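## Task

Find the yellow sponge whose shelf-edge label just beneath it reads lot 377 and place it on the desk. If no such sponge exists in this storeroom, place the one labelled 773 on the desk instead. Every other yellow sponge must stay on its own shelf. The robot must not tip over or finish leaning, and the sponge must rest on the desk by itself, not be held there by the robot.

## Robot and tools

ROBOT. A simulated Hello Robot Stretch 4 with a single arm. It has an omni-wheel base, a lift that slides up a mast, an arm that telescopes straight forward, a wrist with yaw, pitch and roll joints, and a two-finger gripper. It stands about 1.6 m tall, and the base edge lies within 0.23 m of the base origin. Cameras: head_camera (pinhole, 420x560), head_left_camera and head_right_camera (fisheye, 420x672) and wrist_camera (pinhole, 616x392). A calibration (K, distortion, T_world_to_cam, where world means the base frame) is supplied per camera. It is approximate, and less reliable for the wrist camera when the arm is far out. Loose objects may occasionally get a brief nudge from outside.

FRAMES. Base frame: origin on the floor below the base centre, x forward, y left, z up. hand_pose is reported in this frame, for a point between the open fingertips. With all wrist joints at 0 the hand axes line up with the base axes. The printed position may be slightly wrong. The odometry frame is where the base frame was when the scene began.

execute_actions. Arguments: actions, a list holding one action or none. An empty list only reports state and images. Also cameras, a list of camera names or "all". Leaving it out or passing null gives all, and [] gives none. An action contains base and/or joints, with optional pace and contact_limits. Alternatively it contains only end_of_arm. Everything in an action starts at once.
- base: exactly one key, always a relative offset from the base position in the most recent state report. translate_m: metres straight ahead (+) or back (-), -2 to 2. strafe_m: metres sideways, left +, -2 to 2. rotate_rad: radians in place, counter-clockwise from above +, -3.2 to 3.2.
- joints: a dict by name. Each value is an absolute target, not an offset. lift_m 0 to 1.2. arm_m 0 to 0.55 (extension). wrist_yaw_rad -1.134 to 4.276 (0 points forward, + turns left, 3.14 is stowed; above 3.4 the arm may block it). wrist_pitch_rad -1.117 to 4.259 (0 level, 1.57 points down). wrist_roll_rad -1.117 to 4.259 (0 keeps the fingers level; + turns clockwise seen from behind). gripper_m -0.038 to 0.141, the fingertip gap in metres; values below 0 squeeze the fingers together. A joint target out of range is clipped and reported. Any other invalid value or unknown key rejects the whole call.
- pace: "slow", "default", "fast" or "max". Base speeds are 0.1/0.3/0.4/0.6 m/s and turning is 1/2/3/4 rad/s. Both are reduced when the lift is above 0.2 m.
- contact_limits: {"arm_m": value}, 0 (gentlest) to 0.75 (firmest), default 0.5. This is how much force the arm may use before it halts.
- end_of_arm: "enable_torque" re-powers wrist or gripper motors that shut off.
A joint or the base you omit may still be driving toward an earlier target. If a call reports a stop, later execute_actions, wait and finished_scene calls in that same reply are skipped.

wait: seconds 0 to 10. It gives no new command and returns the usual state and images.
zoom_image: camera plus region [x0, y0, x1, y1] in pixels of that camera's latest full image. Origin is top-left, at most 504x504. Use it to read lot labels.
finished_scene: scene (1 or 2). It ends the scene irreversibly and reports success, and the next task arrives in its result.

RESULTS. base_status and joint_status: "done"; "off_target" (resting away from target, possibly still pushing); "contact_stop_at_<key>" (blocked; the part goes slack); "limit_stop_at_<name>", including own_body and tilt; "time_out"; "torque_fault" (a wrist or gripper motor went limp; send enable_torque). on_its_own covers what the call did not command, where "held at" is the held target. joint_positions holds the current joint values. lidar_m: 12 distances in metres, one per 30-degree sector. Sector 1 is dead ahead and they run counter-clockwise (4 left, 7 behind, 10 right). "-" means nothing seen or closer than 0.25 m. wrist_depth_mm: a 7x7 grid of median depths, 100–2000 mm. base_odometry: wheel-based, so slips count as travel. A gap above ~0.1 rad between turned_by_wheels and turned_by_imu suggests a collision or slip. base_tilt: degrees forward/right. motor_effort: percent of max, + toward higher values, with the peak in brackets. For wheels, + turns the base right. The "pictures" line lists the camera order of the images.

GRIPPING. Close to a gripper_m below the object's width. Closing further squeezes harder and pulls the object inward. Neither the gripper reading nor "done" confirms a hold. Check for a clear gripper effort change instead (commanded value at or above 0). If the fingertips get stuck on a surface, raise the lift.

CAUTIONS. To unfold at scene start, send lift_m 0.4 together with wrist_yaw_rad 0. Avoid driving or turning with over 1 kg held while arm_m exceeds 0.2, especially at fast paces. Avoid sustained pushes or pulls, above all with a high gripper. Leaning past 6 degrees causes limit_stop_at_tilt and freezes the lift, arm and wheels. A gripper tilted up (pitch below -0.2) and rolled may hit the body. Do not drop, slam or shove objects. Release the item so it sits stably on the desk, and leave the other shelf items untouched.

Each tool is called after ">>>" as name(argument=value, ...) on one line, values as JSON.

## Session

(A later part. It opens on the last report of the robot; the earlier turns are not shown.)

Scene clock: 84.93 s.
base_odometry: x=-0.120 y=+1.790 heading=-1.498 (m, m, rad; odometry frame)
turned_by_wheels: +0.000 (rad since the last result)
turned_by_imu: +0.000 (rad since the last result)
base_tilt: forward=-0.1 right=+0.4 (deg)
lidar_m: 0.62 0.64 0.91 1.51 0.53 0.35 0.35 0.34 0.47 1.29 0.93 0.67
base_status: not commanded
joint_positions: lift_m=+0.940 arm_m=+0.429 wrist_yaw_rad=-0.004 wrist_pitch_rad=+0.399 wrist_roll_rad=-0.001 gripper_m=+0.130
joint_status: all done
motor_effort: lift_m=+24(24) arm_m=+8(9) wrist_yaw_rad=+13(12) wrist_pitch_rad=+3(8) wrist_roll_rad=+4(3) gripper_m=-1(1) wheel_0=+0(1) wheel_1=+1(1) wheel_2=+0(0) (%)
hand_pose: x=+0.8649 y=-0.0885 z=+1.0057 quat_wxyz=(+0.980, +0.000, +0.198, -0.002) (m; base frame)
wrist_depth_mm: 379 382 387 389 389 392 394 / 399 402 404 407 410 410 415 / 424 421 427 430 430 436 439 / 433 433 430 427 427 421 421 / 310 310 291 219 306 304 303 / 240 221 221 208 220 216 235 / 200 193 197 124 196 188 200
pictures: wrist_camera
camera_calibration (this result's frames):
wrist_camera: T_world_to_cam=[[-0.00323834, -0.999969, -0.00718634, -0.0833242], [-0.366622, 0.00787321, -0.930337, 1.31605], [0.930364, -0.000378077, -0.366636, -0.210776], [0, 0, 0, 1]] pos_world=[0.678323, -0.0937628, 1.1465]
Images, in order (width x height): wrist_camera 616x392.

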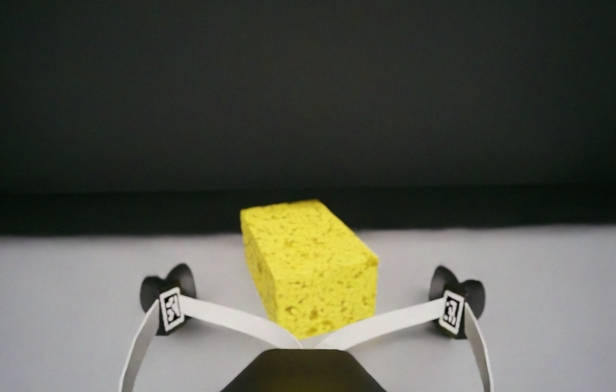

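Tips touch the shelf; lift slightly and grip.

>>> execute_actions(actions=[{"joints":{"lift_m":0.95,"gripper_m":0.02}}], cameras=[])

>>> execute_actions(actions=[{"joints":{"lift_m":0.99}}], cameras=[])

>>> execute_actions(actions=[{"joints":{"arm_m":0}}], cameras=["wrist_camera"])

>>> execute_actions(actions=[{"base":{"translate_m":0.1},"joints":{"wrist_pitch_rad":1.2}}], cameras=[])

>>> execute_actions(actions=[{"base":{"strafe_m":-1.87}}], cameras=["head_camera"])

Scene clock: 89.80 s.
base_odometry: x=-0.120 y=+1.790 heading=-1.498 (m, m, rad; odometry frame)
turned_by_wheels: +0.000 (rad since the last result)
turned_by_imu: +0.001 (rad since the last result)
base_tilt: forward=+0.0 right=+0.6 (deg)
lidar_m: 0.61 0.61 0.91 1.54 0.51 0.36 0.33 0.34 0.51 1.30 0.94 0.65
base_status: not commanded
joint_positions: lift_m=+0.950 arm_m=+0.429 wrist_yaw_rad=+0.000 wrist_pitch_rad=+0.402 wrist_roll_rad=+0.000 gripper_m=+0.020
joint_status: all done
motor_effort: lift_m=+25(24) arm_m=+6(8) wrist_yaw_rad=+1(11) wrist_pitch_rad=-4(4) wrist_roll_rad=+5(3) gripper_m=-20(16) wheel_0=+1(1) wheel_1=+1(1) wheel_2=+0(0) (%)
hand_pose: x=+0.8652 y=-0.0875 z=+1.0149 quat_wxyz=(+0.980, +0.000, +0.200, +0.000) (m; base frame)
wrist_depth_mm: 384 382 384 384 387 387 392 / 399 402 404 407 410 410 413 / 424 421 427 427 430 436 436 / 436 436 439 445 442 436 436 / 324 322 322 225 319 319 314 / 253 251 188 199 189 247 246 / 210 199 205 156 204 190 209
pictures: none
No camera images: the call's "cameras" was empty. Leave "cameras" out to get every camera's image.

Scene clock: 90.80 s.
base_odometry: x=-0.120 y=+1.790 heading=-1.498 (m, m, rad; odometry frame)
turned_by_wheels: +0.000 (rad since the last result)
turned_by_imu: +0.000 (rad since the last result)
base_tilt: forward=+0.1 right=+0.5 (deg)
lidar_m: 0.60 0.64 0.90 1.53 0.50 0.36 0.33 0.34 0.46 1.31 0.92 0.66
base_status: not commanded
joint_positions: lift_m=+0.990 arm_m=+0.429 wrist_yaw_rad=+0.000 wrist_pitch_rad=+0.402 wrist_roll_rad=+0.000 gripper_m=+0.020
joint_status: all done
motor_effort: lift_m=+25(28) arm_m=+6(7) wrist_yaw_rad=+1(1) wrist_pitch_rad=-4(4) wrist_roll_rad=+3(5) gripper_m=-21(23) wheel_0=+1(1) wheel_1=+1(1) wheel_2=+0(0) (%)
hand_pose: x=+0.8652 y=-0.0875 z=+1.0549 quat_wxyz=(+0.980, +0.000, +0.200, +0.000) (m; base frame)
wrist_depth_mm: 382 382 384 387 387 387 392 / 397 402 404 404 407 413 415 / 424 424 427 430 433 433 439 / 449 452 455 449 452 462 459 / 402 404 397 225 397 392 392 / 314 314 189 198 189 309 306 / 262 247 256 156 250 236 255
pictures: none
No camera images: the call's "cameras" was empty. Leave "cameras" out to get every camera's image.

Scene clock: 93.17 s.
base_odometry: x=-0.120 y=+1.790 heading=-1.498 (m, m, rad; odometry frame)
turned_by_wheels: +0.000 (rad since the last result)
turned_by_imu: +0.000 (rad since the last result)
base_tilt: forward=+0.0 right=+0.5 (deg)
lidar_m: 0.59 0.63 0.87 1.52 0.51 0.35 0.32 0.35 0.49 1.32 0.94 0.64
base_status: not commanded
joint_positions: lift_m=+0.990 arm_m=+0.001 wrist_yaw_rad=+0.000 wrist_pitch_rad=+0.402 wrist_roll_rad=+0.000 gripper_m=+0.020
joint_status: all done
motor_effort: lift_m=+25(25) arm_m=-6(6) wrist_yaw_rad=+0(0) wrist_pitch_rad=-5(6) wrist_roll_rad=+3(3) gripper_m=-21(20) wheel_0=+1(1) wheel_1=+1(1) wheel_2=+0(0) (%)
hand_pose: x=+0.4375 y=-0.0874 z=+1.0548 quat_wxyz=(+0.980, +0.000, +0.200, +0.000) (m; base frame)
wrist_depth_mm: 597 750 768 759 768 759 580 / 597 809 809 809 809 809 585 / 591 831 831 842 831 778 585 / 535 564 564 554 549 549 535 / 459 452 452 226 455 699 539 / 585 809 188 199 189 778 597 / 574 732 831 156 809 732 591
pictures: wrist_camera
camera_calibration (this result's frames):
wrist_camera: T_world_to_cam=[[0.0006201, -0.999973, -0.00731302, -0.0848658], [-0.369482, 0.00656642, -0.929215, 1.20494], [0.929238, 0.00327824, -0.369468, 0.208684], [0, 0, 0, 1]] pos_world=[0.251339, -0.0934598, 1.19613]
Images, in order (width x height): wrist_camera 616x392.

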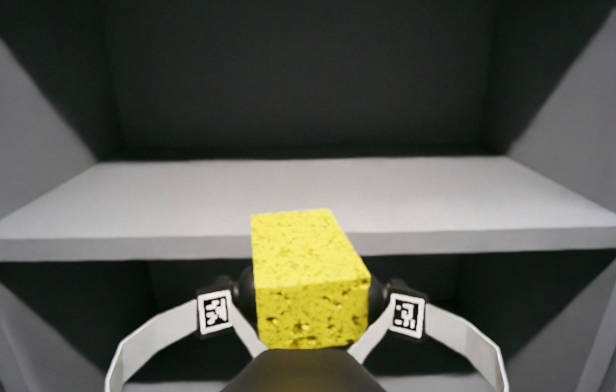

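Scene clock: 94.70 s.
base_odometry: x=-0.113 y=+1.690 heading=-1.497 (m, m, rad; odometry frame)
turned_by_wheels: +0.000 (rad since the last result)
turned_by_imu: +0.000 (rad since the last result)
base_tilt: forward=+0.0 right=+0.5 (deg)
lidar_m: 0.52 0.51 0.74 1.94 0.66 0.46 0.42 0.46 0.62 1.69 0.78 0.53
base_status: done
joint_positions: lift_m=+0.990 arm_m=+0.001 wrist_yaw_rad=+0.000 wrist_pitch_rad=+1.201 wrist_roll_rad=+0.000 gripper_m=+0.020
joint_status: all done
motor_effort: lift_m=+25(25) arm_m=-6(7) wrist_yaw_rad=+0(1) wrist_pitch_rad=-1(2) wrist_roll_rad=+4(3) gripper_m=-17(19) wheel_0=+3(8) wheel_1=+3(7) wheel_2=-1(11) (%)
hand_pose: x=+0.2764 y=-0.0874 z=+0.8988 quat_wxyz=(+0.825, +0.000, +0.565, +0.000) (m; base frame)
wrist_depth_mm: 585 788 798 788 788 759 580 / 585 741 741 723 732 723 591 / 597 683 691 683 683 683 621 / 768 842 1118 1118 1138 931 1098 / 1098 1118 1098 225 1078 1098 1098 / 1078 1078 188 199 189 1042 1060 / 1025 976 1025 156 1008 976 1008
pictures: none
No camera images: the call's "cameras" was empty. Leave "cameras" out to get every camera's image.

Scene clock: 102.27 s.
base_odometry: x=-1.978 y=+1.553 heading=-1.498 (m, m, rad; odometry frame)
turned_by_wheels: +0.000 (rad since the last result)
turned_by_imu: -0.002 (rad since the last result)
base_tilt: forward=-0.1 right=+0.4 (deg)
lidar_m: 2.15 0.65 0.81 1.82 0.60 0.43 0.38 0.42 0.58 0.58 0.65 0.87
base_status: done
joint_positions: lift_m=+0.990 arm_m=+0.001 wrist_yaw_rad=+0.000 wrist_pitch_rad=+1.201 wrist_roll_rad=+0.000 gripper_m=+0.020
joint_status: not commanded
motor_effort: lift_m=+24(25) arm_m=-6(6) wrist_yaw_rad=+0(0) wrist_pitch_rad=-2(1) wrist_roll_rad=+1(3) gripper_m=-19(19) wheel_0=+2(11) wheel_1=-3(13) wheel_2=+0(6) (%)
hand_pose: x=+0.2763 y=-0.0874 z=+0.8989 quat_wxyz=(+0.825, +0.000, +0.565, +0.000) (m; base frame)
wrist_depth_mm: 676 1464 1499 1537 1499 1042 750 / 661 991 1397 1366 1336 1078 768 / 683 991 1281 1281 1281 1098 759 / 1098 1060 1205 1182 1182 1098 768 / 1118 1118 1138 225 1118 1060 778 / 1078 1060 189 200 190 1025 788 / 1025 1008 1008 157 1008 976 778
pictures: head_camera
Images, in order (width x height): head_camera 420x560.

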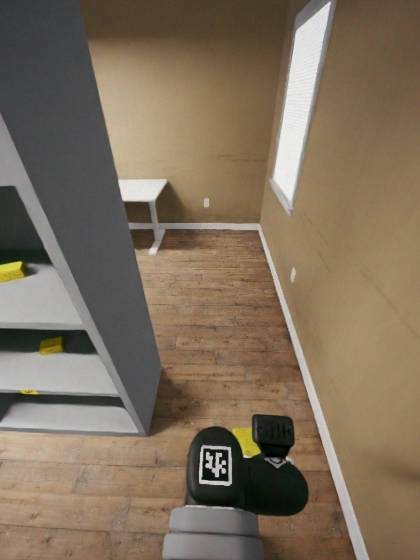

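>>> execute_actions(actions=[{"base":{"strafe_m":-0.12}}], cameras=[])

>>> execute_actions(actions=[{"base":{"translate_m":1.45}}], cameras=[])

>>> execute_actions(actions=[{"base":{"strafe_m":1.0},"joints":{"wrist_pitch_rad":0.4}}], cameras=["head_camera"])

Scene clock: 105.60 s.
base_odometry: x=-2.097 y=+1.544 heading=-1.498 (m, m, rad; odometry frame)
turned_by_wheels: +0.000 (rad since the last result)
turned_by_imu: +0.000 (rad since the last result)
base_tilt: forward=+0.0 right=+0.4 (deg)
lidar_m: 1.86 0.78 0.80 1.77 0.59 0.43 0.36 0.42 0.53 0.48 0.52 0.70
base_status: done
joint_positions: lift_m=+0.990 arm_m=+0.001 wrist_yaw_rad=+0.000 wrist_pitch_rad=+1.201 wrist_roll_rad=+0.000 gripper_m=+0.020
joint_status: not commanded
motor_effort: lift_m=+24(24) arm_m=-6(6) wrist_yaw_rad=+0(0) wrist_pitch_rad=-2(1) wrist_roll_rad=+3(2) gripper_m=-19(21) wheel_0=+2(10) wheel_1=-3(10) wheel_2=+0(2) (%)
hand_pose: x=+0.2763 y=-0.0874 z=+0.8989 quat_wxyz=(+0.825, +0.000, +0.565, +0.000) (m; base frame)
wrist_depth_mm: 842 1537 1464 1464 1430 831 591 / 842 1366 1397 1366 1336 854 591 / 842 1255 1281 1308 1281 854 603 / 878 1182 1229 1205 1182 878 603 / 1118 1160 1138 224 1118 878 603 / 1078 1060 189 200 189 831 615 / 1025 991 1025 156 991 778 609
pictures: none
No camera images: the call's "cameras" was empty. Leave "cameras" out to get every camera's image.

Scene clock: 111.93 s.
base_odometry: x=-1.991 y=+0.098 heading=-1.497 (m, m, rad; odometry frame)
turned_by_wheels: +0.001 (rad since the last result)
turned_by_imu: -0.002 (rad since the last result)
base_tilt: forward=-0.1 right=+0.4 (deg)
lidar_m: 1.75 1.36 1.50 1.73 0.66 0.70 1.86 0.68 0.49 0.46 0.45 0.64
base_status: done
joint_positions: lift_m=+0.990 arm_m=+0.001 wrist_yaw_rad=+0.000 wrist_pitch_rad=+1.201 wrist_roll_rad=+0.000 gripper_m=+0.020
joint_status: not commanded
motor_effort: lift_m=+24(24) arm_m=-6(6) wrist_yaw_rad=+0(1) wrist_pitch_rad=-1(1) wrist_roll_rad=+4(3) gripper_m=-20(20) wheel_0=+4(6) wheel_1=+3(9) wheel_2=+0(6) (%)
hand_pose: x=+0.2763 y=-0.0874 z=+0.8989 quat_wxyz=(+0.825, +0.000, +0.565, +0.000) (m; base frame)
wrist_depth_mm: 1430 1499 1499 1537 1366 759 530 / 1397 1366 1336 1366 1336 778 539 / 1336 1281 1255 1308 1255 788 554 / 1205 1205 1205 1205 1160 788 554 / 1160 1138 1118 226 1138 809 554 / 1078 1060 189 199 189 759 554 / 1025 1008 1025 156 991 707 569
pictures: none
No camera images: the call's "cameras" was empty. Leave "cameras" out to get every camera's image.

Scene clock: 116.60 s.
base_odometry: x=-0.994 y=+0.172 heading=-1.497 (m, m, rad; odometry frame)
turned_by_wheels: +0.000 (rad since the last result)
turned_by_imu: +0.003 (rad since the last result)
base_tilt: forward=-0.1 right=+0.4 (deg)
lidar_m: 1.05 1.06 1.49 1.86 0.63 0.43 0.39 0.41 0.55 1.46 1.51 1.93
base_status: done
joint_positions: lift_m=+0.990 arm_m=+0.001 wrist_yaw_rad=+0.000 wrist_pitch_rad=+0.403 wrist_roll_rad=+0.000 gripper_m=+0.020
joint_status: all done
motor_effort: lift_m=+24(24) arm_m=-6(6) wrist_yaw_rad=+0(0) wrist_pitch_rad=-6(10) wrist_roll_rad=+2(2) gripper_m=-21(19) wheel_0=-3(11) wheel_1=+2(11) wheel_2=+0(2) (%)
hand_pose: x=+0.4374 y=-0.0874 z=+1.0548 quat_wxyz=(+0.980, +0.000, +0.200, +0.000) (m; base frame)
wrist_depth_mm: 1397 1430 1464 1430 1499 1430 1464 / 1499 1499 1537 1499 1499 1537 1576 / 1576 1576 1576 1576 1576 1618 1576 / 1308 1281 1255 1397 1661 1708 1661 / 976 1008 991 226 1863 1863 1808 / 1756 1708 189 200 189 1808 1708 / 1464 1336 1464 156 1499 1397 1499
pictures: head_camera
Images, in order (width x height): head_camera 420x560.

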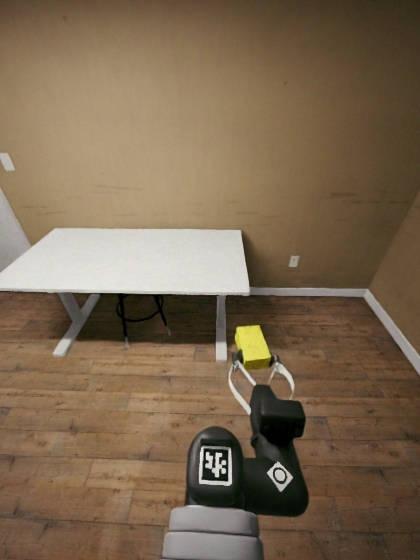

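>>> execute_actions(actions=[{"base":{"strafe_m":0.4}}], cameras=[])

>>> execute_actions(actions=[{"base":{"translate_m":0.4},"joints":{"arm_m":0.4,"lift_m":0.8}}], cameras=["head_camera","wrist_camera"])

Scene clock: 120.60 s.
base_odometry: x=-0.595 y=+0.201 heading=-1.497 (m, m, rad; odometry frame)
turned_by_wheels: +0.000 (rad since the last result)
turned_by_imu: +0.001 (rad since the last result)
base_tilt: forward=-0.1 right=+0.5 (deg)
lidar_m: 1.04 1.07 2.52 1.85 0.65 0.44 0.39 0.44 0.58 1.86 1.92 1.08
base_status: done
joint_positions: lift_m=+0.990 arm_m=+0.001 wrist_yaw_rad=+0.000 wrist_pitch_rad=+0.402 wrist_roll_rad=+0.000 gripper_m=+0.020
joint_status: not commanded
motor_effort: lift_m=+24(24) arm_m=-6(6) wrist_yaw_rad=+0(1) wrist_pitch_rad=-6(6) wrist_roll_rad=+1(4) gripper_m=-19(22) wheel_0=+0(10) wheel_1=+0(12) wheel_2=+0(3) (%)
hand_pose: x=+0.4374 y=-0.0874 z=+1.0548 quat_wxyz=(+0.980, +0.000, +0.200, +0.000) (m; base frame)
wrist_depth_mm: 1397 1397 1430 1397 1464 1499 1430 / 1464 1499 1499 1537 1537 1537 1499 / 1537 1576 1576 1618 1618 1576 1618 / 1281 1308 1281 1281 1255 1708 1661 / 976 976 946 225 1025 1808 1808 / 1708 1808 189 199 189 1808 1756 / 1499 1397 1397 156 1430 1366 1464
pictures: none
No camera images: the call's "cameras" was empty. Leave "cameras" out to get every camera's image.

Scene clock: 123.43 s.
base_odometry: x=-0.565 y=-0.198 heading=-1.497 (m, m, rad; odometry frame)
turned_by_wheels: +0.000 (rad since the last result)
turned_by_imu: +0.000 (rad since the last result)
base_tilt: forward=+0.0 right=+0.4 (deg)
lidar_m: 0.63 0.67 0.91 2.38 1.23 0.85 0.78 0.86 1.18 1.81 1.89 0.66
base_status: done
joint_positions: lift_m=+0.800 arm_m=+0.399 wrist_yaw_rad=+0.000 wrist_pitch_rad=+0.402 wrist_roll_rad=+0.000 gripper_m=+0.020
joint_status: all done
motor_effort: lift_m=+14(19) arm_m=+6(5) wrist_yaw_rad=-1(1) wrist_pitch_rad=-5(7) wrist_roll_rad=+2(4) gripper_m=-21(19) wheel_0=+2(7) wheel_1=+2(8) wheel_2=-1(6) (%)
hand_pose: x=+0.8353 y=-0.0874 z=+0.8657 quat_wxyz=(+0.980, +0.000, +0.200, +0.000) (m; base frame)
wrist_depth_mm: 715 723 723 741 723 750 741 / 759 759 768 768 778 778 778 / 798 788 809 809 820 820 820 / 778 778 768 768 759 759 854 / 559 564 559 225 559 549 549 / 439 436 189 199 190 430 427 / 366 343 357 156 349 330 362
pictures: head_camera, wrist_camera
camera_calibration (this result's frames):
wrist_camera: T_world_to_cam=[[0.000895702, -0.999973, -0.00734271, -0.0866234], [-0.369318, 0.00649282, -0.929281, 1.17616], [0.929303, 0.00354415, -0.369302, -0.231004], [0, 0, 0, 1]] pos_world=[0.649126, -0.0934388, 1.00703]
Images, in order (width x height): head_camera 420x560, wrist_camera 616x392.

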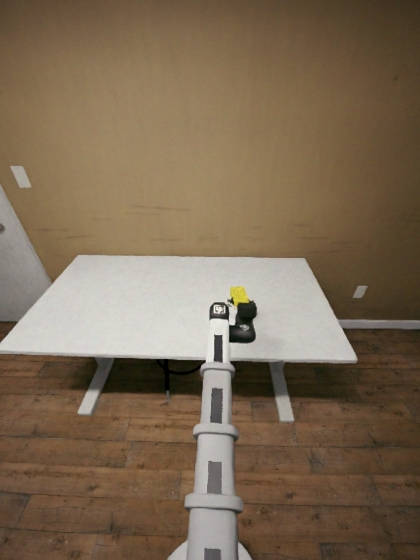

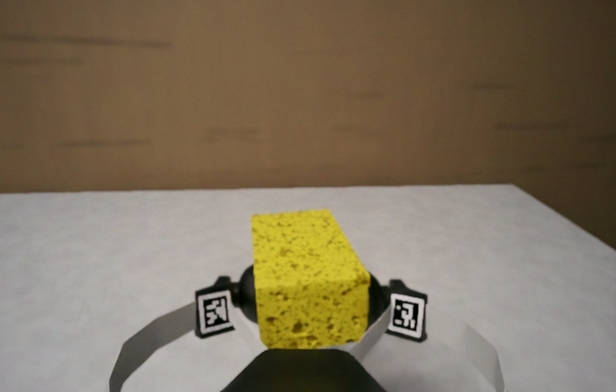

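>>> execute_actions(actions=[{"joints":{"lift_m":0.688}}], cameras=[])

>>> execute_actions(actions=[{"joints":{"gripper_m":0.12}}], cameras=[])

>>> execute_actions(actions=[{"joints":{"arm_m":0.2,"lift_m":0.72}}], cameras=["wrist_camera"])

>>> finished_scene(scene=1)

Scene clock: 126.67 s.
base_odometry: x=-0.565 y=-0.198 heading=-1.497 (m, m, rad; odometry frame)
turned_by_wheels: +0.000 (rad since the last result)
turned_by_imu: +0.000 (rad since the last result)
base_tilt: forward=-0.1 right=+0.4 (deg)
lidar_m: 0.64 0.67 0.93 2.39 1.21 0.87 0.80 0.84 1.14 1.82 1.88 0.68
base_status: not commanded
joint_positions: lift_m=+0.688 arm_m=+0.399 wrist_yaw_rad=+0.000 wrist_pitch_rad=+0.402 wrist_roll_rad=+0.000 gripper_m=+0.020
joint_status: all done
motor_effort: lift_m=+14(15) arm_m=+6(6) wrist_yaw_rad=-1(1) wrist_pitch_rad=-5(5) wrist_roll_rad=+3(3) gripper_m=-20(19) wheel_0=+2(2) wheel_1=+2(2) wheel_2=-1(1) (%)
hand_pose: x=+0.8353 y=-0.0874 z=+0.7538 quat_wxyz=(+0.980, +0.000, +0.200, +0.000) (m; base frame)
wrist_depth_mm: 715 715 732 741 732 732 732 / 750 750 768 768 778 778 778 / 788 788 798 759 759 741 820 / 480 473 477 469 466 459 459 / 343 342 340 225 338 332 332 / 266 266 189 199 189 262 260 / 221 210 217 156 213 202 221
pictures: none
No camera images: the call's "cameras" was empty. Leave "cameras" out to get every camera's image.

Scene clock: 128.53 s.
base_odometry: x=-0.565 y=-0.198 heading=-1.497 (m, m, rad; odometry frame)
turned_by_wheels: +0.000 (rad since the last result)
turned_by_imu: +0.000 (rad since the last result)
base_tilt: forward=+0.0 right=+0.4 (deg)
lidar_m: 0.62 0.68 0.91 2.38 1.21 0.86 0.81 0.85 1.14 1.84 1.90 0.67
base_status: not commanded
joint_positions: lift_m=+0.688 arm_m=+0.399 wrist_yaw_rad=+0.000 wrist_pitch_rad=+0.402 wrist_roll_rad=+0.000 gripper_m=+0.120
joint_status: all done
motor_effort: lift_m=+14(14) arm_m=+6(6) wrist_yaw_rad=+0(0) wrist_pitch_rad=-5(4) wrist_roll_rad=+3(3) gripper_m=-2(18) wheel_0=+2(2) wheel_1=+2(2) wheel_2=-1(1) (%)
hand_pose: x=+0.8353 y=-0.0874 z=+0.7538 quat_wxyz=(+0.980, +0.000, +0.200, +0.000) (m; base frame)
wrist_depth_mm: 723 707 723 732 732 732 741 / 750 759 768 768 778 778 788 / 778 778 798 759 759 750 809 / 477 473 473 473 466 462 459 / 345 343 322 253 338 334 330 / 267 255 220 213 216 252 263 / 221 211 218 123 216 208 220
pictures: none
No camera images: the call's "cameras" was empty. Leave "cameras" out to get every camera's image.

Scene clock: 130.23 s.
base_odometry: x=-0.565 y=-0.198 heading=-1.497 (m, m, rad; odometry frame)
turned_by_wheels: +0.000 (rad since the last result)
turned_by_imu: +0.000 (rad since the last result)
base_tilt: forward=-0.1 right=+0.4 (deg)
lidar_m: 0.64 0.68 0.91 2.39 1.19 0.87 0.80 0.84 1.14 1.83 1.91 0.66
base_status: not commanded
joint_positions: lift_m=+0.720 arm_m=+0.201 wrist_yaw_rad=+0.000 wrist_pitch_rad=+0.402 wrist_roll_rad=+0.000 gripper_m=+0.120
joint_status: all done
motor_effort: lift_m=+25(29) arm_m=-6(8) wrist_yaw_rad=+1(1) wrist_pitch_rad=-5(4) wrist_roll_rad=+3(4) gripper_m=-1(2) wheel_0=+2(2) wheel_1=+2(2) wheel_2=-1(1) (%)
hand_pose: x=+0.6375 y=-0.0874 z=+0.7848 quat_wxyz=(+0.980, +0.000, +0.200, +0.000) (m; base frame)
wrist_depth_mm: 878 891 891 904 904 917 931 / 931 931 960 946 960 960 960 / 960 931 917 904 878 878 1025 / 569 559 554 469 549 544 549 / 404 404 402 402 397 397 394 / 315 303 221 314 217 296 309 / 271 270 276 122 274 276 279
pictures: wrist_camera
camera_calibration (this result's frames):
wrist_camera: T_world_to_cam=[[0.000629282, -0.999973, -0.00734274, -0.0869411], [-0.369321, 0.00659122, -0.929278, 1.02794], [0.929302, 0.00329661, -0.369307, -0.0770772], [0, 0, 0, 1]] pos_world=[0.451321, -0.09346, 0.926135]
Images, in order (width x height): wrist_camera 616x392.

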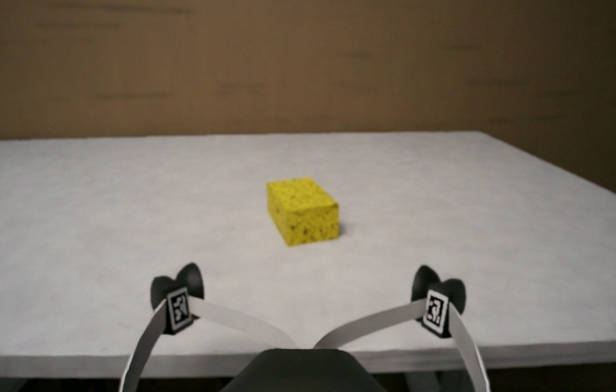

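The scene is finished: the task was done.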